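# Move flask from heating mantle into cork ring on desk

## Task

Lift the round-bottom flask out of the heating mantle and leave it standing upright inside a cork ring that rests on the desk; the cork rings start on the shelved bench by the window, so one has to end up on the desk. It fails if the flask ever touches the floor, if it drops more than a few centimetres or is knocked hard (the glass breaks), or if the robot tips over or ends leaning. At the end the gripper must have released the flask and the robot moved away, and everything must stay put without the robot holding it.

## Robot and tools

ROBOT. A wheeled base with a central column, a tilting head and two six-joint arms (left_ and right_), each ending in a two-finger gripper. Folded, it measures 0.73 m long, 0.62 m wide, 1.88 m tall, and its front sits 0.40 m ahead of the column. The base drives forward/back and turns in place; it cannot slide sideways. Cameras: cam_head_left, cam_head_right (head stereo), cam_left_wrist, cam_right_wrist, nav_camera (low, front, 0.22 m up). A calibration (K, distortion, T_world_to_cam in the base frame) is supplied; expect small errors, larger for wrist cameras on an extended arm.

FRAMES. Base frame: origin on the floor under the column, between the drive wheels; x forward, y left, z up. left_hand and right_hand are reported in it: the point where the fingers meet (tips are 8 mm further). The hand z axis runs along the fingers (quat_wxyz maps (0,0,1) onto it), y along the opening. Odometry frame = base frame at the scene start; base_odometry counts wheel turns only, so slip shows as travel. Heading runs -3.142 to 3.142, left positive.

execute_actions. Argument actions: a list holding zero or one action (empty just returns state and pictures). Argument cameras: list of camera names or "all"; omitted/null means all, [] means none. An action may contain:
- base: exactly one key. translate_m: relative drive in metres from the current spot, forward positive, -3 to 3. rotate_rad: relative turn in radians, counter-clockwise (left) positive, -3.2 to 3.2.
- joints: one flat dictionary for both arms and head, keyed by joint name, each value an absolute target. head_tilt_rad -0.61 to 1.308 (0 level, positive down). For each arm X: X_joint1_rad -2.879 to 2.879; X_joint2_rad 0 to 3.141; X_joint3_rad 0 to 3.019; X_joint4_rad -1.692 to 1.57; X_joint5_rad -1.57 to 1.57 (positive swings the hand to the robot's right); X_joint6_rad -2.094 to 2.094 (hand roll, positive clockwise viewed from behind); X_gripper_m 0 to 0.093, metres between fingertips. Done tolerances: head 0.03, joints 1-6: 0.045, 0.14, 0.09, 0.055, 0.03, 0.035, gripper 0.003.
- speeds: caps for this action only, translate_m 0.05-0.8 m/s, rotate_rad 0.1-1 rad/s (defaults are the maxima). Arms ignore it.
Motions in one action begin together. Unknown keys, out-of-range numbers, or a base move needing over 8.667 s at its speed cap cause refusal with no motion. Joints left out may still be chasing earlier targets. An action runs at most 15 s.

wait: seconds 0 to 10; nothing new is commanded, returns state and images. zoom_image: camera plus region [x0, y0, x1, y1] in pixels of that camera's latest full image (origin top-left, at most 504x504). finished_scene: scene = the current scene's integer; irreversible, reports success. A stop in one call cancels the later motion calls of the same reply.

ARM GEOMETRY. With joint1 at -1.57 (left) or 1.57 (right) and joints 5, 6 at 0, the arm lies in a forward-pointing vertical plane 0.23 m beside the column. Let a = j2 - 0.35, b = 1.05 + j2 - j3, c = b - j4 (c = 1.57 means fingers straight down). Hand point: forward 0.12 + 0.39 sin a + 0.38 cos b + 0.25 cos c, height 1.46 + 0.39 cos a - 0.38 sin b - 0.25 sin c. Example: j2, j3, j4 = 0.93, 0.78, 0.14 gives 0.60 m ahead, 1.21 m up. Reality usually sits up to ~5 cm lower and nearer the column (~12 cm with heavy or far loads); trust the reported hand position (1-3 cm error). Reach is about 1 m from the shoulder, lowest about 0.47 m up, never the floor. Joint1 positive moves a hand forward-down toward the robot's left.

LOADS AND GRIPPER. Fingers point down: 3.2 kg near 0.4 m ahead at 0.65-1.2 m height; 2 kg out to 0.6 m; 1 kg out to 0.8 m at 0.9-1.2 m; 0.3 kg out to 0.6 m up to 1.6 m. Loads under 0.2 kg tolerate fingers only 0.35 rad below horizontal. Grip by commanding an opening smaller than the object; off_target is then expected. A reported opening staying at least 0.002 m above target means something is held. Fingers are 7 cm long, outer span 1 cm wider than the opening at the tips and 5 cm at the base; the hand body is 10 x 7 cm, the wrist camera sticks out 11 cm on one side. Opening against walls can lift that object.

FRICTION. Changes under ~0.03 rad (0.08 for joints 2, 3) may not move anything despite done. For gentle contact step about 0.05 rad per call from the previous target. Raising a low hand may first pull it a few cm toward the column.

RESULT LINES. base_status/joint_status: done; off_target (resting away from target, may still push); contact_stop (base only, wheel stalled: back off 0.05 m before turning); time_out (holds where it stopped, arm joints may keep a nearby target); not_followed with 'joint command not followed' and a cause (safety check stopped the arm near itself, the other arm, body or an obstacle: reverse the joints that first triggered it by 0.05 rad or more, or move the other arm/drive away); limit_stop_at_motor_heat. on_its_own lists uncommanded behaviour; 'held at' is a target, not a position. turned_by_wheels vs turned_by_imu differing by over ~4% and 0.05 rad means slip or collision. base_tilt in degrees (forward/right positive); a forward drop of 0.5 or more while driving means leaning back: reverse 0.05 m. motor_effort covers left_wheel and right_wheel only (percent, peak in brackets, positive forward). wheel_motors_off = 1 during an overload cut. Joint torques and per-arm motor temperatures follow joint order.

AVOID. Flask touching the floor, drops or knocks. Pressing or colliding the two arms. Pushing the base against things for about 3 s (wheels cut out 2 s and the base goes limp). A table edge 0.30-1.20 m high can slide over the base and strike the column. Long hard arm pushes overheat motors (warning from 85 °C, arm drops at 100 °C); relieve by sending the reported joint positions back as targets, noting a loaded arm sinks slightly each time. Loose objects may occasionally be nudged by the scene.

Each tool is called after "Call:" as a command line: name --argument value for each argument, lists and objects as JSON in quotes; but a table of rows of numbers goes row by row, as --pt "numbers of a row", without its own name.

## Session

Call:
execute_actions --actions '[{"joints":{"head_tilt_rad":0.4}}]'

Scene clock: 0.83 s.
Joint torques (N m, as the arm reports them, + toward a larger angle): left_arm=[ 0.1  -7.79 -0.08 -0.96 -0.03 -0.01] | right_arm=[-0.9  -6.42 -0.54 -1.36  0.   -0.05]
Motor temperatures (°C, as the motors report them): left_arm=[24 23 22 25 24 24] | right_arm=[25 29 23 26 25 23]
base_odometry: x=+0.000 y=+0.000 heading=+0.000 (m, m, rad; odometry frame)
turned_by_wheels: +0.000 (rad since the last result)
turned_by_imu: +0.000 (rad since the last result)
base_tilt: forward=-0.2 right=-0.4 (deg)
base_status: not commanded
joint_positions: head_tilt_rad=+0.419 left_joint1_rad=-1.559 left_joint2_rad=+0.845 left_joint3_rad=+0.419 left_joint4_rad=-0.987 left_joint5_rad=-0.005 left_joint6_rad=+0.079 left_gripper_m=+0.095 right_joint1_rad=+1.601 right_joint2_rad=+0.898 right_joint3_rad=+0.418 right_joint4_rad=-0.965 right_joint5_rad=-0.027 right_joint6_rad=-0.073 right_gripper_m=+0.094
joint_status: all done
wheel_motors_off: 0
motor_effort: left_wheel=+1(1) right_wheel=+5(5) (%)
left_hand: x=+0.1543 y=+0.2279 z=+1.2592 quat_wxyz=(+0.430, -0.032, -0.902, +0.011) (m; base frame)
right_hand: x=+0.1465 y=-0.2146 z=+1.2540 quat_wxyz=(+0.444, +0.039, -0.895, -0.037) (m; base frame)
pictures: cam_head_left, cam_head_right, cam_left_wrist, cam_right_wrist, nav_camera
camera_calibration (this result's frames):
cam_head_left: T_world_to_cam=[[0.0595233, -0.998126, 0.0141684, 0.0044898], [-0.390594, -0.0363503, -0.919845, 1.43634], [0.918637, 0.0492181, -0.392026, 0.486718], [0, 0, 0, 1]] pos_world=[0.113643, 0.0327375, 1.51196]
cam_head_right: T_world_to_cam=[[0.06498, -0.997856, -0.0078721, -0.0422695], [-0.408384, -0.0193943, -0.912604, 1.43067], [0.910494, 0.0625159, -0.408769, 0.517887], [0, 0, 0, 1]] pos_world=[0.115477, -0.0468082, 1.517]
cam_left_wrist: T_world_to_cam=[[-0.0493827, -0.997127, 0.0574446, 0.165478], [-0.0516438, 0.059987, 0.996862, -1.2581], [-0.997444, 0.0462611, -0.0544577, 0.336387], [0, 0, 0, 1]] pos_world=[0.278726, 0.224911, 1.26297]
cam_right_wrist: T_world_to_cam=[[0.0523274, -0.99459, -0.0897335, -0.109238], [-0.0281412, -0.0912896, 0.995427, -1.25223], [-0.998233, -0.0495629, -0.0327659, 0.300635], [0, 0, 0, 1]] pos_world=[0.270581, -0.208063, 1.24655]
Images, in order (width x height): cam_head_left 672x504, cam_head_right 672x504, cam_left_wrist 672x504, cam_right_wrist 672x504, nav_camera 672x504.

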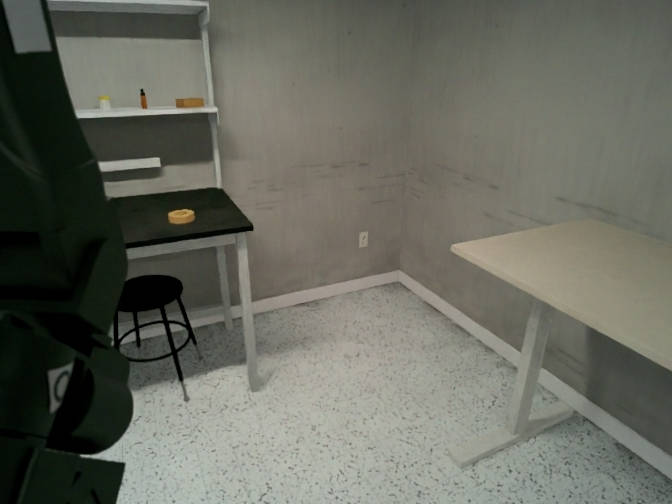

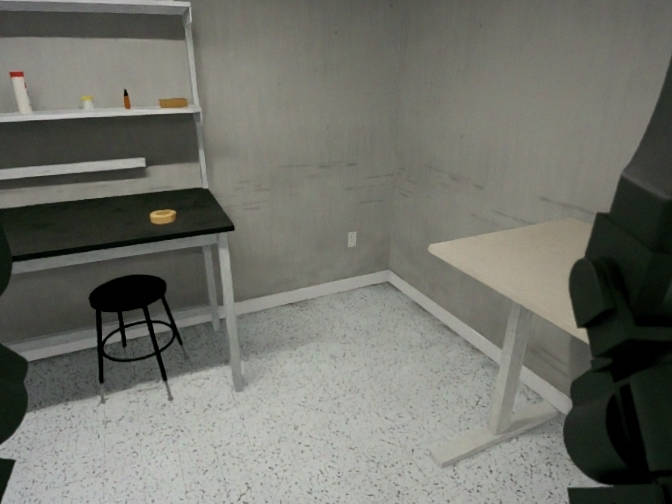

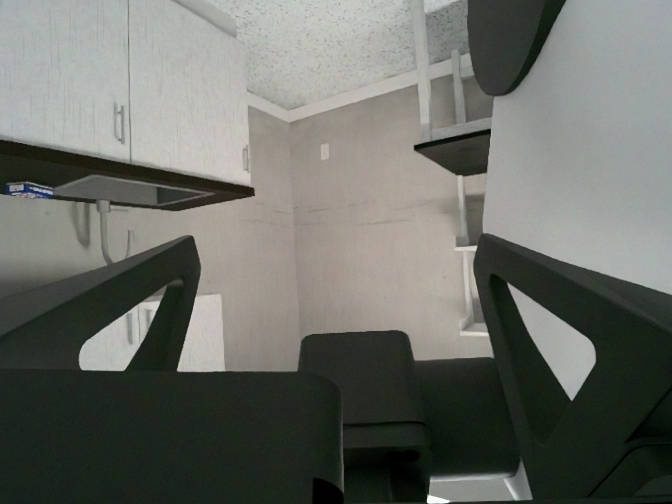

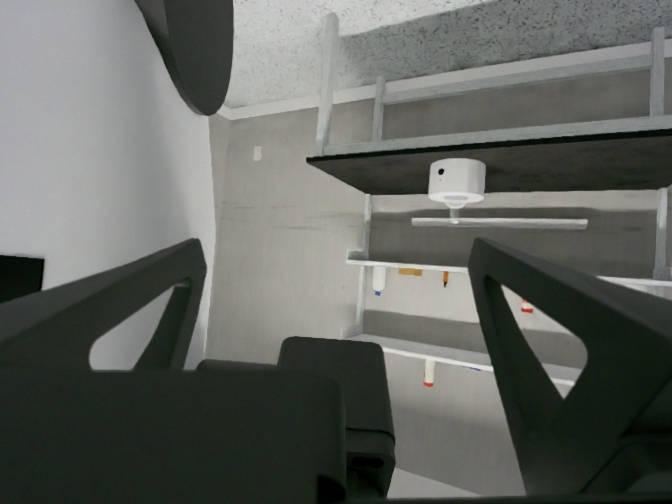

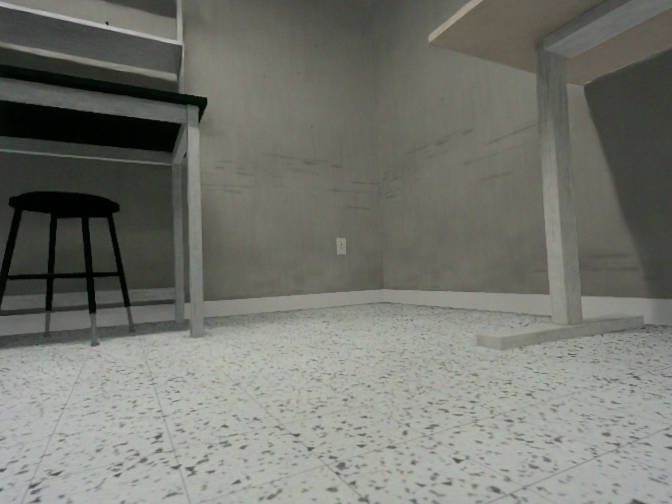

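Call:
execute_actions --actions '[{"base":{"rotate_rad":0.51},"joints":{"head_tilt_rad":0.8,"right_joint1_rad":1.575,"right_joint2_rad":1.35,"right_joint3_rad":1.3,"right_joint4_rad":-0.47,"right_joint5_rad":0,"right_joint6_rad":0,"right_gripper_m":0.06}}]' --cameras '[]'

Call:
execute_actions --actions '[{"base":{"translate_m":1.3}}]'

Scene clock: 10.07 s.
Joint torques (N m, as the arm reports them, + toward a larger angle): left_arm=[ 0.11 -8.11 -0.07 -0.94 -0.05 -0.01] | right_arm=[ -0.78 -16.48   4.4    0.74   0.05   0.04]
Motor temperatures (°C, as the motors report them): left_arm=[24 23 22 25 24 24] | right_arm=[25 29 23 26 25 23]
base_odometry: x=+0.000 y=+0.000 heading=+0.509 (m, m, rad; odometry frame)
turned_by_wheels: +0.509 (rad since the last result)
turned_by_imu: +0.501 (rad since the last result)
base_tilt: forward=-0.2 right=-0.4 (deg)
base_status: done
joint_positions: head_tilt_rad=+0.802 left_joint1_rad=-1.559 left_joint2_rad=+0.845 left_joint3_rad=+0.419 left_joint4_rad=-0.987 left_joint5_rad=-0.005 left_joint6_rad=+0.079 left_gripper_m=+0.095 right_joint1_rad=+1.573 right_joint2_rad=+1.349 right_joint3_rad=+1.297 right_joint4_rad=-0.472 right_joint5_rad=-0.001 right_joint6_rad=-0.006 right_gripper_m=+0.060
joint_status: all done
wheel_motors_off: 0
motor_effort: left_wheel=-1(32) right_wheel=+3(50) (%)
left_hand: x=+0.1543 y=+0.2279 z=+1.2592 quat_wxyz=(+0.430, -0.032, -0.902, +0.011) (m; base frame)
right_hand: x=+0.6217 y=-0.2240 z=+1.0769 quat_wxyz=(+0.000, +0.003, -1.000, -0.001) (m; base frame)
pictures: none
No camera images: the call's "cameras" was empty. Leave "cameras" out to get every camera's image.

Scene clock: 13.63 s.
Joint torques (N m, as the arm reports them, + toward a larger angle): left_arm=[-0.08 -8.37 -0.15 -1.   -0.04  0.01] | right_arm=[ -0.93 -16.51   4.4    0.72   0.06   0.04]
Motor temperatures (°C, as the motors report them): left_arm=[24 23 22 25 24 24] | right_arm=[25 30 23 26 25 23]
base_odometry: x=+1.135 y=+0.634 heading=+0.510 (m, m, rad; odometry frame)
turned_by_wheels: +0.001 (rad since the last result)
turned_by_imu: +0.000 (rad since the last result)
base_tilt: forward=-0.2 right=-0.4 (deg)
base_status: done
joint_positions: head_tilt_rad=+0.803 left_joint1_rad=-1.559 left_joint2_rad=+0.845 left_joint3_rad=+0.420 left_joint4_rad=-0.987 left_joint5_rad=-0.005 left_joint6_rad=+0.079 left_gripper_m=+0.095 right_joint1_rad=+1.573 right_joint2_rad=+1.349 right_joint3_rad=+1.297 right_joint4_rad=-0.472 right_joint5_rad=-0.001 right_joint6_rad=-0.006 right_gripper_m=+0.060
joint_status: not commanded
wheel_motors_off: 0
motor_effort: left_wheel=+1(53) right_wheel=+0(59) (%)
left_hand: x=+0.1551 y=+0.2279 z=+1.2589 quat_wxyz=(+0.429, -0.032, -0.903, +0.011) (m; base frame)
right_hand: x=+0.6217 y=-0.2240 z=+1.0769 quat_wxyz=(+0.000, +0.003, -1.000, -0.001) (m; base frame)
pictures: cam_head_left, cam_head_right, cam_left_wrist, cam_right_wrist, nav_camera
camera_calibration (this result's frames):
cam_head_left: T_world_to_cam=[[0.0604982, -0.998126, -0.00915093, 0.0403528], [-0.706614, -0.0363503, -0.706665, 1.12385], [0.705009, 0.0492181, -0.707489, 0.983213], [0, 0, 0, 1]] pos_world=[0.0985118, 0.0327375, 1.49017]
cam_head_right: T_world_to_cam=[[0.0573048, -0.997856, -0.0316312, -0.00529672], [-0.720398, -0.0193943, -0.69329, 1.10853], [0.69119, 0.0625159, -0.719964, 1.00809], [0, 0, 0, 1]] pos_world=[0.1021, -0.0468082, 1.49415]
cam_left_wrist: T_world_to_cam=[[-0.0494856, -0.997126, 0.0573603, 0.165661], [-0.0531638, 0.059979, 0.996783, -1.25749], [-0.997359, 0.0462769, -0.0559792, 0.339087], [0, 0, 0, 1]] pos_world=[0.279536, 0.224916, 1.26293]
cam_right_wrist: T_world_to_cam=[[0.0074351, -0.999853, 0.0154757, -0.245964], [-0.813556, 0.00295038, 0.58148, -0.108258], [-0.58144, -0.0169137, -0.813414, 1.35762], [0, 0, 0, 1]] pos_world=[0.703131, -0.222646, 1.17107]
Images, in order (width x height): cam_head_left 672x504, cam_head_right 672x504, cam_left_wrist 672x504, cam_right_wrist 672x504, nav_camera 672x504.

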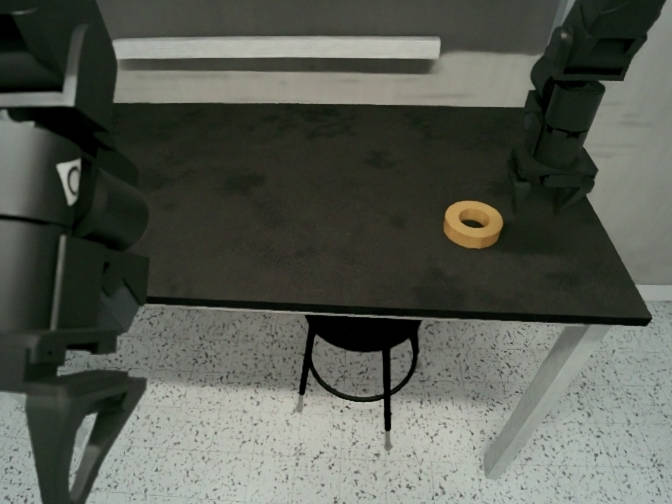

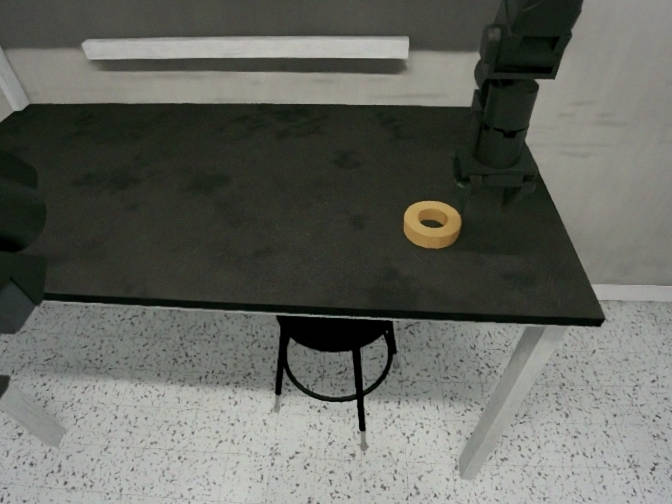

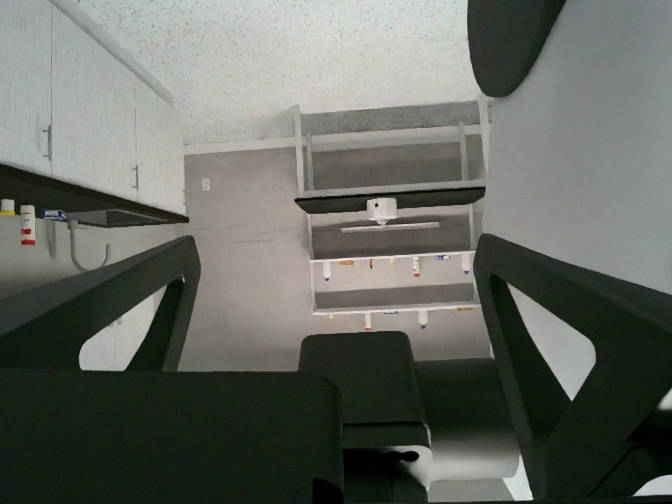

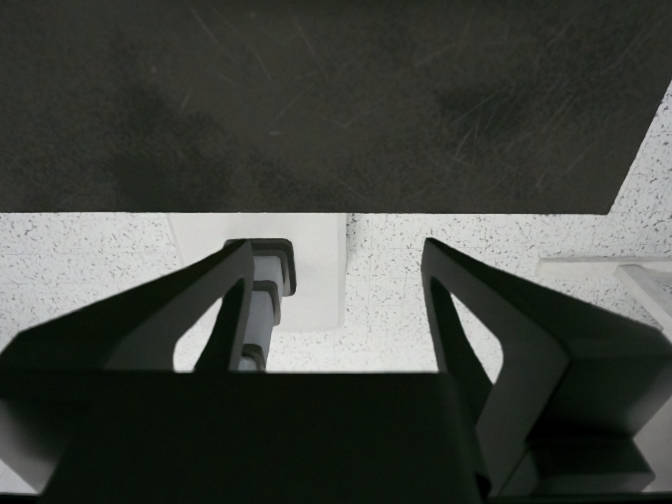

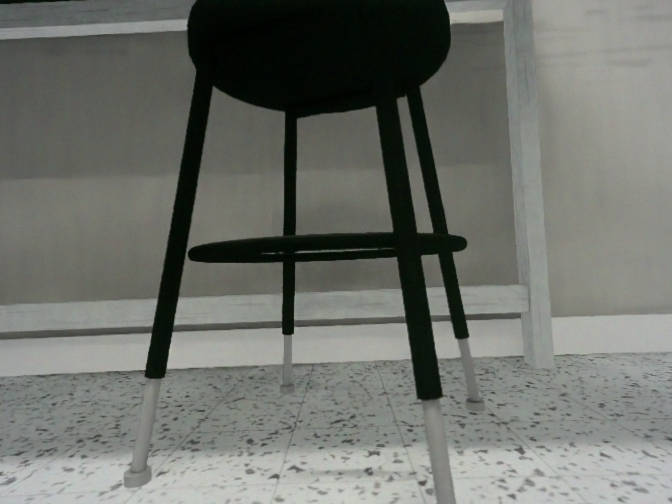

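Call:
execute_actions --actions '[{"base":{"translate_m":0.125},"joints":{"right_joint2_rad":1.58,"right_joint3_rad":1.515,"right_joint4_rad":-0.335}}]' --cameras '["cam_right_wrist"]'

Call:
execute_actions --actions '[{"joints":{"right_joint2_rad":1.705}}]' --cameras '["cam_head_right","cam_right_wrist"]'

Call:
execute_actions --actions '[{"joints":{"right_gripper_m":0.0}}]' --cameras '["cam_right_wrist"]'

Scene clock: 26.27 s.
Joint torques (N m, as the arm reports them, + toward a larger angle): left_arm=[-0.46 -8.17 -0.05 -1.03 -0.03 -0.03] | right_arm=[ -0.87 -17.46   5.87   1.2    0.05   0.03]
Motor temperatures (°C, as the motors report them): left_arm=[24 24 22 25 24 24] | right_arm=[25 31 24 26 25 23]
base_odometry: x=+1.244 y=+0.695 heading=+0.510 (m, m, rad; odometry frame)
turned_by_wheels: +0.000 (rad since the last result)
turned_by_imu: -0.001 (rad since the last result)
base_tilt: forward=-0.1 right=-0.3 (deg)
base_status: done
joint_positions: head_tilt_rad=+0.803 left_joint1_rad=-1.559 left_joint2_rad=+0.845 left_joint3_rad=+0.421 left_joint4_rad=-0.987 left_joint5_rad=-0.005 left_joint6_rad=+0.079 left_gripper_m=+0.095 right_joint1_rad=+1.573 right_joint2_rad=+1.571 right_joint3_rad=+1.492 right_joint4_rad=-0.342 right_joint5_rad=-0.001 right_joint6_rad=-0.006 right_gripper_m=+0.060
joint_status: all done
wheel_motors_off: 0
motor_effort: left_wheel=+0(33) right_wheel=+0(34) (%)
left_hand: x=+0.1555 y=+0.2279 z=+1.2588 quat_wxyz=(+0.429, -0.032, -0.903, +0.011) (m; base frame)
right_hand: x=+0.6751 y=-0.2238 z=+0.9970 quat_wxyz=(-0.051, +0.003, -0.999, -0.001) (m; base frame)
pictures: cam_right_wrist
camera_calibration (this result's frames):
cam_right_wrist: T_world_to_cam=[[0.00561694, -0.999856, 0.0160304, -0.244235], [-0.86884, 0.00305659, 0.495083, 0.105084], [-0.495061, -0.0167087, -0.868698, 1.32052], [0, 0, 0, 1]] pos_world=[0.746413, -0.222457, 1.09903]
Images, in order (width x height): cam_right_wrist 672x504.

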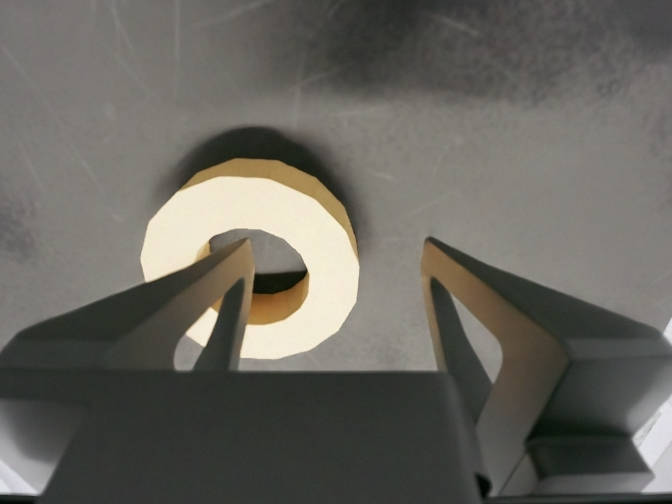

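Scene clock: 27.50 s.
Joint torques (N m, as the arm reports them, + toward a larger angle): left_arm=[-0.33 -8.01 -0.19 -0.97 -0.04 -0.01] | right_arm=[ -1.04 -17.41   3.86   0.93   0.06   0.02]
Motor temperatures (°C, as the motors report them): left_arm=[24 24 22 25 24 24] | right_arm=[25 31 24 26 25 23]
base_odometry: x=+1.244 y=+0.695 heading=+0.510 (m, m, rad; odometry frame)
turned_by_wheels: +0.000 (rad since the last result)
turned_by_imu: +0.000 (rad since the last result)
base_tilt: forward=-0.1 right=-0.4 (deg)
base_status: not commanded
joint_positions: head_tilt_rad=+0.803 left_joint1_rad=-1.559 left_joint2_rad=+0.845 left_joint3_rad=+0.421 left_joint4_rad=-0.987 left_joint5_rad=-0.005 left_joint6_rad=+0.079 left_gripper_m=+0.095 right_joint1_rad=+1.573 right_joint2_rad=+1.705 right_joint3_rad=+1.503 right_joint4_rad=-0.342 right_joint5_rad=-0.001 right_joint6_rad=-0.005 right_gripper_m=+0.060
joint_status: all done
wheel_motors_off: 0
motor_effort: left_wheel=+1(1) right_wheel=-1(1) (%)
left_hand: x=+0.1555 y=+0.2279 z=+1.2588 quat_wxyz=(+0.429, -0.032, -0.903, +0.011) (m; base frame)
right_hand: x=+0.6158 y=-0.2237 z=+0.9289 quat_wxyz=(+0.010, +0.003, -1.000, -0.001) (m; base frame)
pictures: cam_head_right, cam_right_wrist
camera_calibration (this result's frames):
cam_head_right: T_world_to_cam=[[0.0573008, -0.997856, -0.0316385, -0.0052853], [-0.720486, -0.0193943, -0.693198, 1.10839], [0.691098, 0.0625159, -0.720052, 1.00823], [0, 0, 0, 1]] pos_world=[0.102094, -0.0468082, 1.49415]
cam_right_wrist: T_world_to_cam=[[0.00739816, -0.999855, 0.0153547, -0.243212], [-0.80186, 0.00324269, 0.597503, -0.0490057], [-0.597466, -0.0167328, -0.80172, 1.2328], [0, 0, 0, 1]] pos_world=[0.699062, -0.22239, 1.02138]
Images, in order (width x height): cam_head_right 672x504, cam_right_wrist 672x504.

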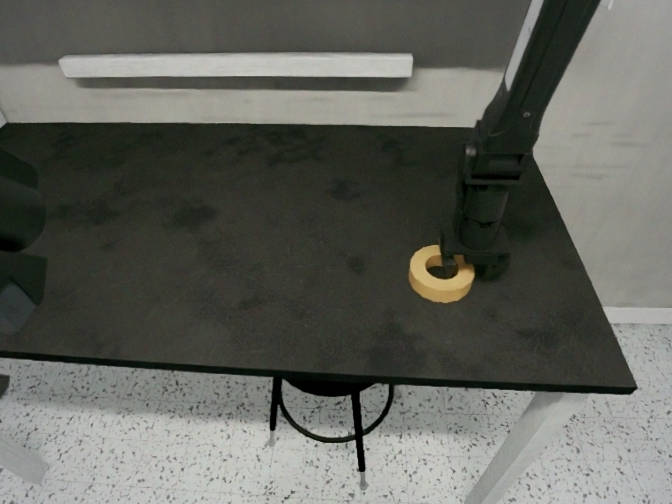

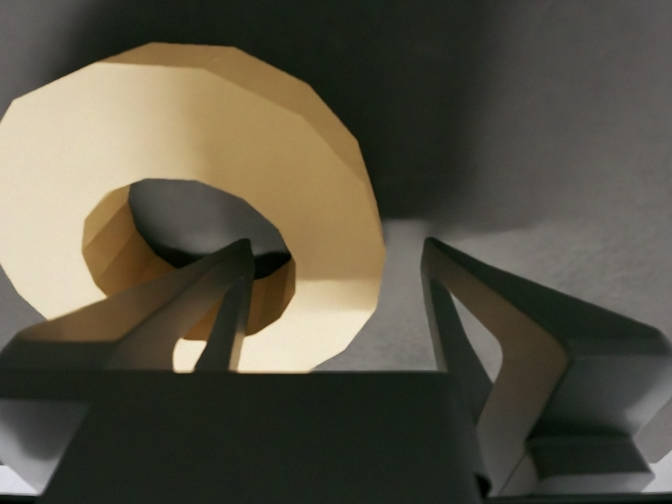

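Scene clock: 28.13 s.
Joint torques (N m, as the arm reports them, + toward a larger angle): left_arm=[-0.27 -8.58 -0.12 -1.01 -0.03 -0.01] | right_arm=[ -0.99 -17.33   3.92   0.93   0.03   0.03]
Motor temperatures (°C, as the motors report them): left_arm=[24 24 22 25 24 24] | right_arm=[25 31 24 26 25 23]
base_odometry: x=+1.244 y=+0.695 heading=+0.510 (m, m, rad; odometry frame)
turned_by_wheels: +0.000 (rad since the last result)
turned_by_imu: +0.000 (rad since the last result)
base_tilt: forward=-0.2 right=-0.4 (deg)
base_status: not commanded
joint_positions: head_tilt_rad=+0.803 left_joint1_rad=-1.559 left_joint2_rad=+0.845 left_joint3_rad=+0.421 left_joint4_rad=-0.987 left_joint5_rad=-0.005 left_joint6_rad=+0.079 left_gripper_m=+0.095 right_joint1_rad=+1.573 right_joint2_rad=+1.705 right_joint3_rad=+1.503 right_joint4_rad=-0.342 right_joint5_rad=+0.000 right_joint6_rad=-0.005 right_gripper_m=+0.024
joint_status: right_gripper_m off_target (ended at +0.024, target +0.000)
wheel_motors_off: 0
motor_effort: left_wheel=+0(0) right_wheel=-1(0) (%)
left_hand: x=+0.1555 y=+0.2279 z=+1.2588 quat_wxyz=(+0.429, -0.032, -0.903, +0.011) (m; base frame)
right_hand: x=+0.6158 y=-0.2239 z=+0.9289 quat_wxyz=(+0.010, +0.003, -1.000, -0.001) (m; base frame)
pictures: cam_right_wrist
camera_calibration (this result's frames):
cam_right_wrist: T_world_to_cam=[[0.00665075, -0.999848, 0.0161327, -0.243604], [-0.801857, 0.004307, 0.597501, -0.0487666], [-0.597479, -0.0169099, -0.801706, 1.23276], [0, 0, 0, 1]] pos_world=[0.699063, -0.222511, 1.02138]
Images, in order (width x height): cam_right_wrist 672x504.

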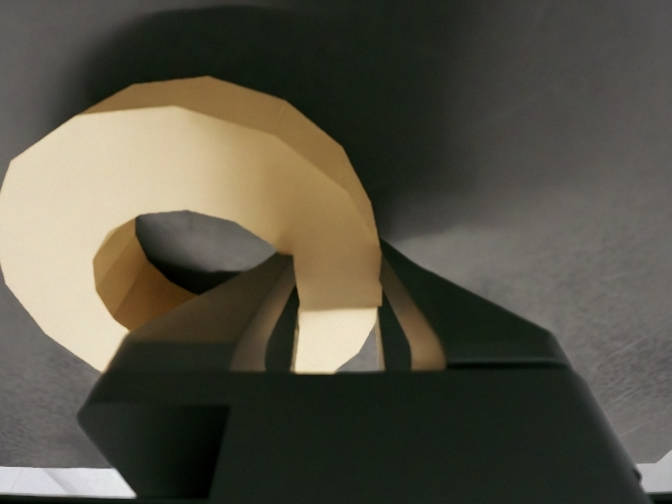

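Call:
execute_actions --actions '[{"joints":{"right_joint2_rad":1.2,"right_joint3_rad":1.25,"right_joint4_rad":-0.57}}]' --cameras '[]'

Call:
execute_actions --actions '[{"base":{"translate_m":-0.9}}]' --cameras '[]'

Call:
execute_actions --actions '[{"base":{"rotate_rad":-1.63},"joints":{"head_tilt_rad":0.6}}]' --cameras '["cam_head_left","cam_head_right"]'

Scene clock: 32.80 s.
Joint torques (N m, as the arm reports them, + toward a larger angle): left_arm=[-0.52 -8.26 -0.14 -0.89 -0.04  0.03] | right_arm=[ -0.88 -14.16   5.51   0.83   0.03   0.02]
Motor temperatures (°C, as the motors report them): left_arm=[24 24 22 25 24 24] | right_arm=[25 31 24 26 25 23]
base_odometry: x=+1.244 y=+0.695 heading=+0.510 (m, m, rad; odometry frame)
turned_by_wheels: +0.000 (rad since the last result)
turned_by_imu: -0.001 (rad since the last result)
base_tilt: forward=-0.2 right=-0.3 (deg)
base_status: not commanded
joint_positions: head_tilt_rad=+0.803 left_joint1_rad=-1.559 left_joint2_rad=+0.845 left_joint3_rad=+0.421 left_joint4_rad=-0.987 left_joint5_rad=-0.005 left_joint6_rad=+0.079 left_gripper_m=+0.095 right_joint1_rad=+1.573 right_joint2_rad=+1.175 right_joint3_rad=+1.243 right_joint4_rad=-0.572 right_joint5_rad=+0.000 right_joint6_rad=-0.005 right_gripper_m=+0.024
joint_status: all done
wheel_motors_off: 0
motor_effort: left_wheel=-1(1) right_wheel=-1(2) (%)
left_hand: x=+0.1553 y=+0.2279 z=+1.2589 quat_wxyz=(+0.429, -0.032, -0.903, +0.011) (m; base frame)
right_hand: x=+0.6253 y=-0.2243 z=+1.1532 quat_wxyz=(-0.010, +0.003, -1.000, -0.001) (m; base frame)
pictures: none
No camera images: the call's "cameras" was empty. Leave "cameras" out to get every camera's image.

Scene clock: 35.87 s.
Joint torques (N m, as the arm reports them, + toward a larger angle): left_arm=[-0.32 -8.03  0.1  -1.04 -0.03 -0.01] | right_arm=[ -0.86 -14.59   5.53   0.8    0.02   0.01]
Motor temperatures (°C, as the motors report them): left_arm=[24 24 22 25 24 24] | right_arm=[25 31 24 26 25 23]
base_odometry: x=+0.459 y=+0.255 heading=+0.511 (m, m, rad; odometry frame)
turned_by_wheels: +0.001 (rad since the last result)
turned_by_imu: +0.000 (rad since the last result)
base_tilt: forward=-0.2 right=-0.4 (deg)
base_status: done
joint_positions: head_tilt_rad=+0.803 left_joint1_rad=-1.559 left_joint2_rad=+0.845 left_joint3_rad=+0.416 left_joint4_rad=-0.987 left_joint5_rad=-0.005 left_joint6_rad=+0.079 left_gripper_m=+0.095 right_joint1_rad=+1.573 right_joint2_rad=+1.176 right_joint3_rad=+1.243 right_joint4_rad=-0.572 right_joint5_rad=+0.000 right_joint6_rad=-0.005 right_gripper_m=+0.024
joint_status: not commanded
wheel_motors_off: 0
motor_effort: left_wheel=+0(63) right_wheel=-1(55) (%)
left_hand: x=+0.1529 y=+0.2279 z=+1.2596 quat_wxyz=(+0.431, -0.032, -0.902, +0.011) (m; base frame)
right_hand: x=+0.6251 y=-0.2243 z=+1.1529 quat_wxyz=(-0.009, +0.003, -1.000, -0.001) (m; base frame)
pictures: none
No camera images: the call's "cameras" was empty. Leave "cameras" out to get every camera's image.

Scene clock: 38.83 s.
Joint torques (N m, as the arm reports them, + toward a larger angle): left_arm=[-0.13 -8.4   0.07 -0.99 -0.04 -0.03] | right_arm=[ -0.86 -14.46   5.51   0.8    0.02   0.03]
Motor temperatures (°C, as the motors report them): left_arm=[24 24 22 25 24 24] | right_arm=[25 31 24 26 25 23]
base_odometry: x=+0.459 y=+0.255 heading=-1.118 (m, m, rad; odometry frame)
turned_by_wheels: -1.629 (rad since the last result)
turned_by_imu: -1.610 (rad since the last result)
base_tilt: forward=-0.1 right=-0.4 (deg)
base_status: done
joint_positions: head_tilt_rad=+0.618 left_joint1_rad=-1.559 left_joint2_rad=+0.845 left_joint3_rad=+0.418 left_joint4_rad=-0.987 left_joint5_rad=-0.005 left_joint6_rad=+0.079 left_gripper_m=+0.095 right_joint1_rad=+1.573 right_joint2_rad=+1.176 right_joint3_rad=+1.243 right_joint4_rad=-0.572 right_joint5_rad=+0.000 right_joint6_rad=-0.005 right_gripper_m=+0.024
joint_status: all done
wheel_motors_off: 0
motor_effort: left_wheel=+2(54) right_wheel=-3(40) (%)
left_hand: x=+0.1539 y=+0.2279 z=+1.2593 quat_wxyz=(+0.430, -0.032, -0.902, +0.011) (m; base frame)
right_hand: x=+0.6251 y=-0.2243 z=+1.1529 quat_wxyz=(-0.009, +0.003, -1.000, -0.001) (m; base frame)
pictures: cam_head_left, cam_head_right
camera_calibration (this result's frames):
cam_head_left: T_world_to_cam=[[0.0611488, -0.998126, 0.00214201, 0.0229292], [-0.564455, -0.0363503, -0.824663, 1.29846], [0.823196, 0.0492181, -0.56562, 0.758825], [0, 0, 0, 1]] pos_world=[0.106856, 0.0327375, 1.49995]
cam_head_right: T_world_to_cam=[[0.0621483, -0.997856, -0.0205419, -0.0226164], [-0.580466, -0.0193943, -0.814054, 1.28751], [0.81191, 0.0625159, -0.580426, 0.787169], [0, 0, 0, 1]] pos_world=[0.109649, -0.0468082, 1.50453]
Images, in order (width x height): cam_head_left 672x504, cam_head_right 672x504.

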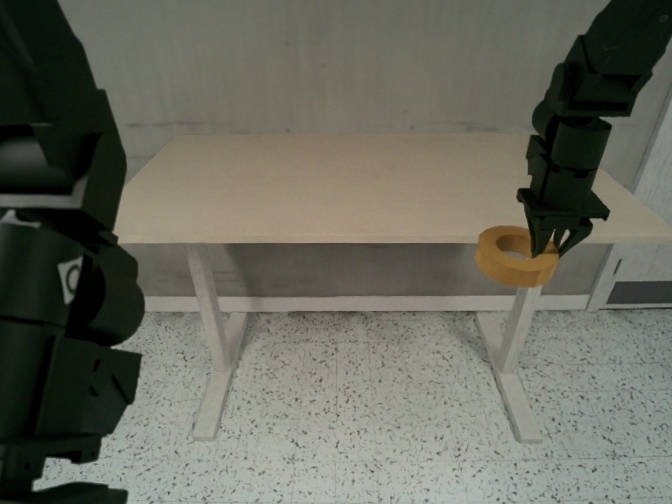

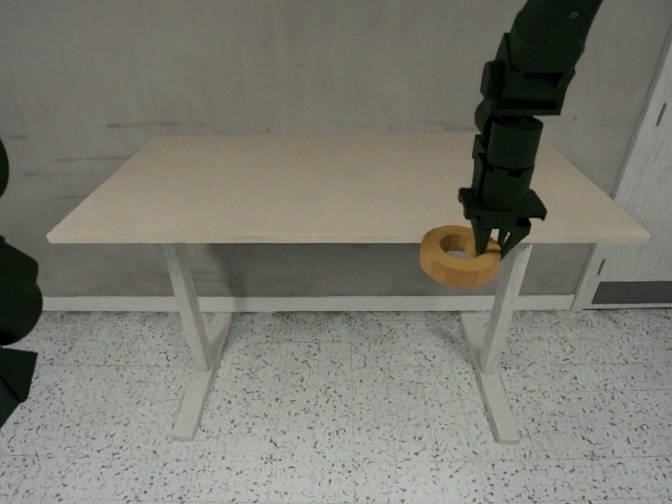

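Call:
execute_actions --actions '[{"base":{"translate_m":0.6},"joints":{"head_tilt_rad":0.8}}]' --cameras '[]'

Call:
execute_actions --actions '[{"joints":{"right_joint2_rad":1.52,"right_joint3_rad":1.38,"right_joint4_rad":-0.37}}]' --cameras '[]'

Call:
execute_actions --actions '[{"joints":{"right_joint2_rad":1.62,"right_joint4_rad":-0.31}}]' --cameras '[]'

Call:
execute_actions --actions '[{"joints":{"right_joint2_rad":1.67}}]' --cameras '["cam_head_right"]'

Scene clock: 46.30 s.
Joint torques (N m, as the arm reports them, + toward a larger angle): left_arm=[ 0.06 -8.28 -0.13 -0.95 -0.03  0.  ] | right_arm=[ -0.86 -14.56   5.46   0.73   0.03   0.02]
Motor temperatures (°C, as the motors report them): left_arm=[24 24 22 25 24 24] | right_arm=[25 31 24 26 25 23]
base_odometry: x=+0.721 y=-0.284 heading=-1.118 (m, m, rad; odometry frame)
turned_by_wheels: +0.000 (rad since the last result)
turned_by_imu: -0.002 (rad since the last result)
base_tilt: forward=-0.1 right=-0.3 (deg)
base_status: done
joint_positions: head_tilt_rad=+0.803 left_joint1_rad=-1.559 left_joint2_rad=+0.845 left_joint3_rad=+0.422 left_joint4_rad=-0.987 left_joint5_rad=-0.005 left_joint6_rad=+0.079 left_gripper_m=+0.095 right_joint1_rad=+1.573 right_joint2_rad=+1.177 right_joint3_rad=+1.244 right_joint4_rad=-0.571 right_joint5_rad=+0.000 right_joint6_rad=-0.005 right_gripper_m=+0.024
joint_status: all done
wheel_motors_off: 0
motor_effort: left_wheel=+0(58) right_wheel=+0(55) (%)
left_hand: x=+0.1557 y=+0.2279 z=+1.2588 quat_wxyz=(+0.429, -0.032, -0.903, +0.011) (m; base frame)
right_hand: x=+0.6257 y=-0.2243 z=+1.1525 quat_wxyz=(-0.010, +0.003, -1.000, -0.001) (m; base frame)
pictures: none
No camera images: the call's "cameras" was empty. Leave "cameras" out to get every camera's image.

Scene clock: 47.40 s.
Joint torques (N m, as the arm reports them, + toward a larger angle): left_arm=[-0.04 -8.26 -0.2  -1.04 -0.07 -0.01] | right_arm=[ -1.01 -18.32   3.72   0.67   0.02   0.02]
Motor temperatures (°C, as the motors report them): left_arm=[24 24 22 25 24 24] | right_arm=[25 31 24 26 25 23]
base_odometry: x=+0.721 y=-0.284 heading=-1.118 (m, m, rad; odometry frame)
turned_by_wheels: +0.000 (rad since the last result)
turned_by_imu: +0.000 (rad since the last result)
base_tilt: forward=-0.2 right=-0.3 (deg)
base_status: not commanded
joint_positions: head_tilt_rad=+0.803 left_joint1_rad=-1.559 left_joint2_rad=+0.845 left_joint3_rad=+0.422 left_joint4_rad=-0.987 left_joint5_rad=-0.005 left_joint6_rad=+0.079 left_gripper_m=+0.095 right_joint1_rad=+1.573 right_joint2_rad=+1.540 right_joint3_rad=+1.374 right_joint4_rad=-0.370 right_joint5_rad=+0.000 right_joint6_rad=-0.005 right_gripper_m=+0.024
joint_status: all done
wheel_motors_off: 0
motor_effort: left_wheel=+0(2) right_wheel=+0(1) (%)
left_hand: x=+0.1557 y=+0.2279 z=+1.2588 quat_wxyz=(+0.429, -0.032, -0.903, +0.011) (m; base frame)
right_hand: x=+0.6121 y=-0.2240 z=+0.9941 quat_wxyz=(+0.006, +0.003, -1.000, -0.001) (m; base frame)
pictures: none
No camera images: the call's "cameras" was empty. Leave "cameras" out to get every camera's image.

Scene clock: 48.27 s.
Joint torques (N m, as the arm reports them, + toward a larger angle): left_arm=[ 0.11 -8.33 -0.22 -0.92 -0.03 -0.02] | right_arm=[ -0.86 -15.33   3.19   0.86   0.03   0.02]
Motor temperatures (°C, as the motors report them): left_arm=[24 24 22 25 24 24] | right_arm=[25 31 24 26 25 23]
base_odometry: x=+0.721 y=-0.284 heading=-1.118 (m, m, rad; odometry frame)
turned_by_wheels: +0.000 (rad since the last result)
turned_by_imu: +0.000 (rad since the last result)
base_tilt: forward=-0.1 right=-0.4 (deg)
base_status: not commanded
joint_positions: head_tilt_rad=+0.803 left_joint1_rad=-1.559 left_joint2_rad=+0.845 left_joint3_rad=+0.422 left_joint4_rad=-0.987 left_joint5_rad=-0.005 left_joint6_rad=+0.079 left_gripper_m=+0.095 right_joint1_rad=+1.573 right_joint2_rad=+1.602 right_joint3_rad=+1.375 right_joint4_rad=-0.315 right_joint5_rad=+0.000 right_joint6_rad=-0.005 right_gripper_m=+0.024
joint_status: all done
wheel_motors_off: 0
motor_effort: left_wheel=+1(1) right_wheel=+0(1) (%)
left_hand: x=+0.1557 y=+0.2279 z=+1.2588 quat_wxyz=(+0.429, -0.032, -0.903, +0.011) (m; base frame)
right_hand: x=+0.5970 y=-0.2239 z=+0.9644 quat_wxyz=(+0.009, +0.003, -1.000, -0.001) (m; base frame)
pictures: none
No camera images: the call's "cameras" was empty. Leave "cameras" out to get every camera's image.

Scene clock: 48.80 s.
Joint torques (N m, as the arm reports them, + toward a larger angle): left_arm=[-0.3  -7.96 -0.19 -0.98 -0.03  0.01] | right_arm=[ -0.99 -12.15   3.23   0.85   0.03   0.02]
Motor temperatures (°C, as the motors report them): left_arm=[24 24 22 25 24 24] | right_arm=[25 31 24 26 25 23]
base_odometry: x=+0.721 y=-0.284 heading=-1.118 (m, m, rad; odometry frame)
turned_by_wheels: +0.000 (rad since the last result)
turned_by_imu: +0.000 (rad since the last result)
base_tilt: forward=-0.1 right=-0.4 (deg)
base_status: not commanded
joint_positions: head_tilt_rad=+0.803 left_joint1_rad=-1.559 left_joint2_rad=+0.845 left_joint3_rad=+0.422 left_joint4_rad=-0.987 left_joint5_rad=-0.005 left_joint6_rad=+0.079 left_gripper_m=+0.095 right_joint1_rad=+1.573 right_joint2_rad=+1.603 right_joint3_rad=+1.375 right_joint4_rad=-0.315 right_joint5_rad=+0.000 right_joint6_rad=-0.005 right_gripper_m=+0.024
joint_status: all done
wheel_motors_off: 0
motor_effort: left_wheel=+1(1) right_wheel=+0(0) (%)
left_hand: x=+0.1557 y=+0.2279 z=+1.2588 quat_wxyz=(+0.429, -0.032, -0.903, +0.011) (m; base frame)
right_hand: x=+0.5963 y=-0.2239 z=+0.9637 quat_wxyz=(+0.010, +0.003, -1.000, -0.001) (m; base frame)
pictures: cam_head_right
camera_calibration (this result's frames):
cam_head_right: T_world_to_cam=[[0.0573101, -0.997856, -0.0316216, -0.0053118], [-0.720282, -0.0193943, -0.693411, 1.10871], [0.69131, 0.0625159, -0.719848, 1.00791], [0, 0, 0, 1]] pos_world=[0.102108, -0.0468082, 1.49416]
Images, in order (width x height): cam_head_right 672x504.

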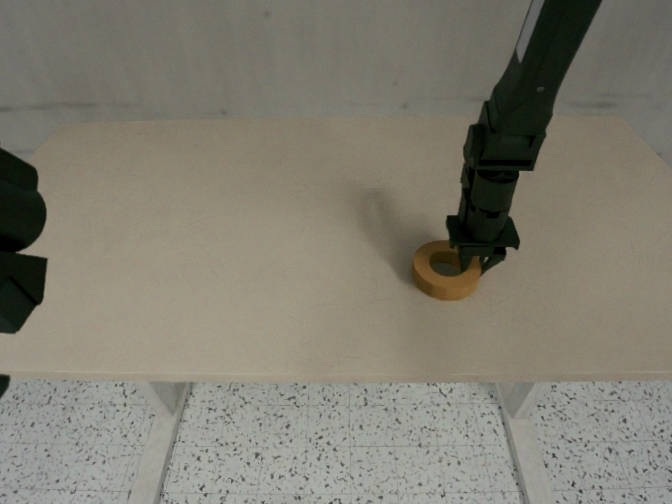

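Call:
execute_actions --actions '[{"joints":{"right_joint2_rad":1.6,"right_gripper_m":0.055}}]' --cameras '[]'

Call:
execute_actions --actions '[{"joints":{"right_joint2_rad":1.5,"right_joint4_rad":-0.38}}]' --cameras '[]'

Call:
execute_actions --actions '[{"base":{"translate_m":-0.38},"joints":{"right_joint2_rad":1.2,"right_joint3_rad":1.25,"right_joint4_rad":-0.57,"right_gripper_m":0.093,"head_tilt_rad":0.5}}]' --cameras '["cam_head_left"]'

Call:
execute_actions --actions '[{"base":{"rotate_rad":-1.55}}]' --cameras '["cam_head_left","cam_head_right"]'

Scene clock: 55.57 s.
Joint torques (N m, as the arm reports them, + toward a larger angle): left_arm=[-0.38 -8.07 -0.16 -0.87 -0.03  0.  ] | right_arm=[ -0.85 -16.56   3.14   0.85   0.06   0.02]
Motor temperatures (°C, as the motors report them): left_arm=[24 24 22 25 24 24] | right_arm=[25 31 24 26 25 23]
base_odometry: x=+0.721 y=-0.284 heading=-1.118 (m, m, rad; odometry frame)
turned_by_wheels: +0.000 (rad since the last result)
turned_by_imu: -0.001 (rad since the last result)
base_tilt: forward=-0.2 right=-0.4 (deg)
base_status: not commanded
joint_positions: head_tilt_rad=+0.803 left_joint1_rad=-1.559 left_joint2_rad=+0.845 left_joint3_rad=+0.422 left_joint4_rad=-0.987 left_joint5_rad=-0.005 left_joint6_rad=+0.079 left_gripper_m=+0.095 right_joint1_rad=+1.573 right_joint2_rad=+1.603 right_joint3_rad=+1.375 right_joint4_rad=-0.315 right_joint5_rad=-0.001 right_joint6_rad=-0.005 right_gripper_m=+0.055
joint_status: all done
wheel_motors_off: 0
motor_effort: left_wheel=-1(1) right_wheel=+0(0) (%)
left_hand: x=+0.1557 y=+0.2279 z=+1.2588 quat_wxyz=(+0.429, -0.032, -0.903, +0.011) (m; base frame)
right_hand: x=+0.5965 y=-0.2238 z=+0.9639 quat_wxyz=(+0.010, +0.003, -1.000, -0.001) (m; base frame)
pictures: none
No camera images: the call's "cameras" was empty. Leave "cameras" out to get every camera's image.

Scene clock: 56.63 s.
Joint torques (N m, as the arm reports them, + toward a larger angle): left_arm=[ 0.   -8.67 -0.16 -0.99 -0.06  0.01] | right_arm=[ -0.91 -17.41   4.     0.46   0.05   0.02]
Motor temperatures (°C, as the motors report them): left_arm=[24 24 22 25 24 24] | right_arm=[25 31 24 26 25 23]
base_odometry: x=+0.721 y=-0.284 heading=-1.118 (m, m, rad; odometry frame)
turned_by_wheels: +0.000 (rad since the last result)
turned_by_imu: +0.000 (rad since the last result)
base_tilt: forward=-0.2 right=-0.4 (deg)
base_status: not commanded
joint_positions: head_tilt_rad=+0.803 left_joint1_rad=-1.559 left_joint2_rad=+0.845 left_joint3_rad=+0.422 left_joint4_rad=-0.987 left_joint5_rad=-0.005 left_joint6_rad=+0.079 left_gripper_m=+0.095 right_joint1_rad=+1.573 right_joint2_rad=+1.508 right_joint3_rad=+1.375 right_joint4_rad=-0.374 right_joint5_rad=-0.001 right_joint6_rad=-0.005 right_gripper_m=+0.055
joint_status: all done
wheel_motors_off: 0
motor_effort: left_wheel=+2(1) right_wheel=+0(0) (%)
left_hand: x=+0.1557 y=+0.2279 z=+1.2588 quat_wxyz=(+0.429, -0.032, -0.903, +0.011) (m; base frame)
right_hand: x=+0.6267 y=-0.2239 z=+1.0104 quat_wxyz=(-0.008, +0.003, -1.000, -0.001) (m; base frame)
pictures: none
No camera images: the call's "cameras" was empty. Leave "cameras" out to get every camera's image.

Scene clock: 59.00 s.
Joint torques (N m, as the arm reports them, + toward a larger angle): left_arm=[-0.17 -8.08  0.09 -0.97 -0.02 -0.02] | right_arm=[ -0.77 -14.67   5.38   0.58   0.05   0.01]
Motor temperatures (°C, as the motors report them): left_arm=[24 24 22 25 24 24] | right_arm=[25 31 24 26 25 23]
base_odometry: x=+0.555 y=+0.057 heading=-1.118 (m, m, rad; odometry frame)
turned_by_wheels: +0.000 (rad since the last result)
turned_by_imu: -0.001 (rad since the last result)
base_tilt: forward=-0.1 right=-0.4 (deg)
base_status: done
joint_positions: head_tilt_rad=+0.518 left_joint1_rad=-1.559 left_joint2_rad=+0.845 left_joint3_rad=+0.417 left_joint4_rad=-0.987 left_joint5_rad=-0.005 left_joint6_rad=+0.079 left_gripper_m=+0.095 right_joint1_rad=+1.573 right_joint2_rad=+1.177 right_joint3_rad=+1.245 right_joint4_rad=-0.566 right_joint5_rad=-0.001 right_joint6_rad=-0.005 right_gripper_m=+0.093
joint_status: all done
wheel_motors_off: 0
motor_effort: left_wheel=-1(37) right_wheel=-2(32) (%)
left_hand: x=+0.1534 y=+0.2279 z=+1.2595 quat_wxyz=(+0.431, -0.032, -0.902, +0.011) (m; base frame)
right_hand: x=+0.6275 y=-0.2241 z=+1.1529 quat_wxyz=(-0.013, +0.003, -1.000, -0.001) (m; base frame)
pictures: cam_head_left
camera_calibration (this result's frames):
cam_head_left: T_world_to_cam=[[0.0606319, -0.998126, 0.00821821, 0.0135977], [-0.479563, -0.0363503, -0.876754, 1.37443], [0.87541, 0.0492181, -0.480869, 0.625697], [0, 0, 0, 1]] pos_world=[0.110561, 0.0327375, 1.50581]
Images, in order (width x height): cam_head_left 672x504.

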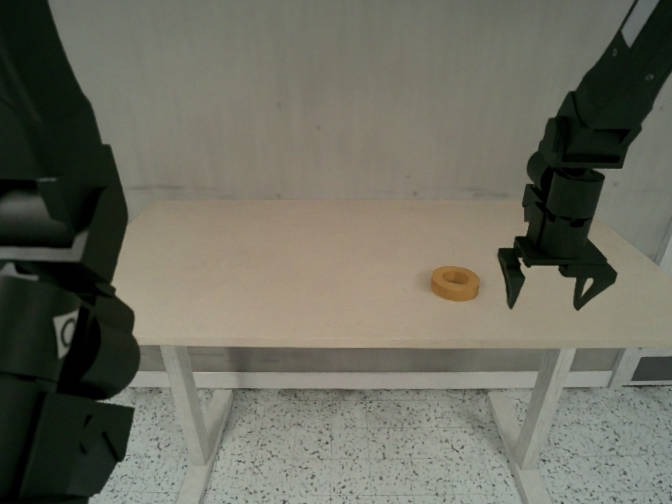

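Scene clock: 61.87 s.
Joint torques (N m, as the arm reports them, + toward a larger angle): left_arm=[-0.08 -8.07 -0.05 -0.95 -0.01 -0.01] | right_arm=[ -0.67 -14.5    5.4    0.57   0.05   0.02]
Motor temperatures (°C, as the motors report them): left_arm=[24 24 22 25 24 24] | right_arm=[25 31 24 26 25 23]
base_odometry: x=+0.555 y=+0.057 heading=-2.667 (m, m, rad; odometry frame)
turned_by_wheels: -1.549 (rad since the last result)
turned_by_imu: -1.529 (rad since the last result)
base_tilt: forward=-0.2 right=-0.3 (deg)
base_status: done
joint_positions: head_tilt_rad=+0.518 left_joint1_rad=-1.559 left_joint2_rad=+0.845 left_joint3_rad=+0.417 left_joint4_rad=-0.987 left_joint5_rad=-0.005 left_joint6_rad=+0.079 left_gripper_m=+0.095 right_joint1_rad=+1.573 right_joint2_rad=+1.177 right_joint3_rad=+1.245 right_joint4_rad=-0.566 right_joint5_rad=-0.001 right_joint6_rad=-0.005 right_gripper_m=+0.093
joint_status: not commanded
wheel_motors_off: 0
motor_effort: left_wheel=+1(51) right_wheel=-2(48) (%)
left_hand: x=+0.1534 y=+0.2279 z=+1.2595 quat_wxyz=(+0.431, -0.032, -0.902, +0.011) (m; base frame)
right_hand: x=+0.6275 y=-0.2241 z=+1.1529 quat_wxyz=(-0.013, +0.003, -1.000, -0.001) (m; base frame)
pictures: cam_head_left, cam_head_right
camera_calibration (this result's frames):
cam_head_left: T_world_to_cam=[[0.0606319, -0.998126, 0.00821822, 0.0135976], [-0.479563, -0.0363503, -0.876754, 1.37443], [0.87541, 0.0492181, -0.480868, 0.625697], [0, 0, 0, 1]] pos_world=[0.110561, 0.0327375, 1.50581]
cam_head_right: T_world_to_cam=[[0.0638844, -0.997856, -0.0142536, -0.0323872], [-0.496551, -0.0193943, -0.867791, 1.36607], [0.865654, 0.0625159, -0.496725, 0.655581], [0, 0, 0, 1]] pos_world=[0.112884, -0.0468082, 1.51064]
Images, in order (width x height): cam_head_left 672x504, cam_head_right 672x504.

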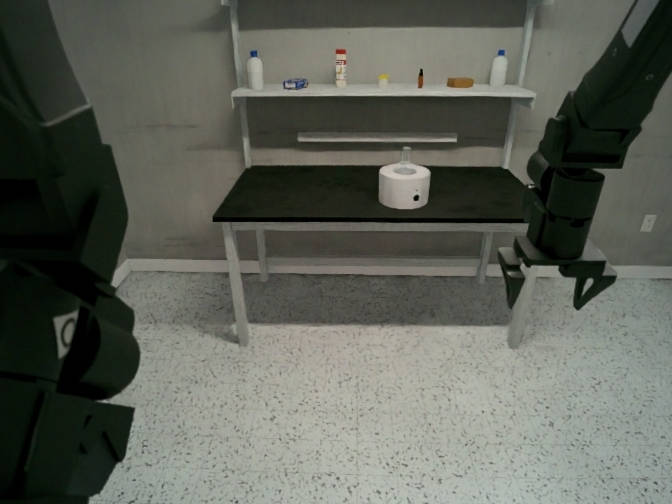

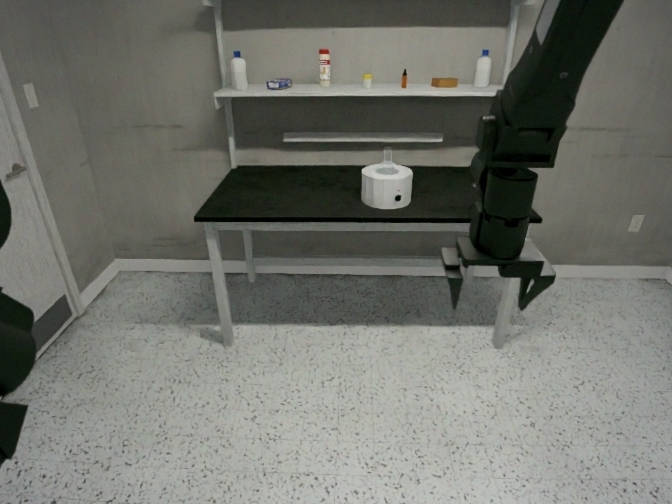

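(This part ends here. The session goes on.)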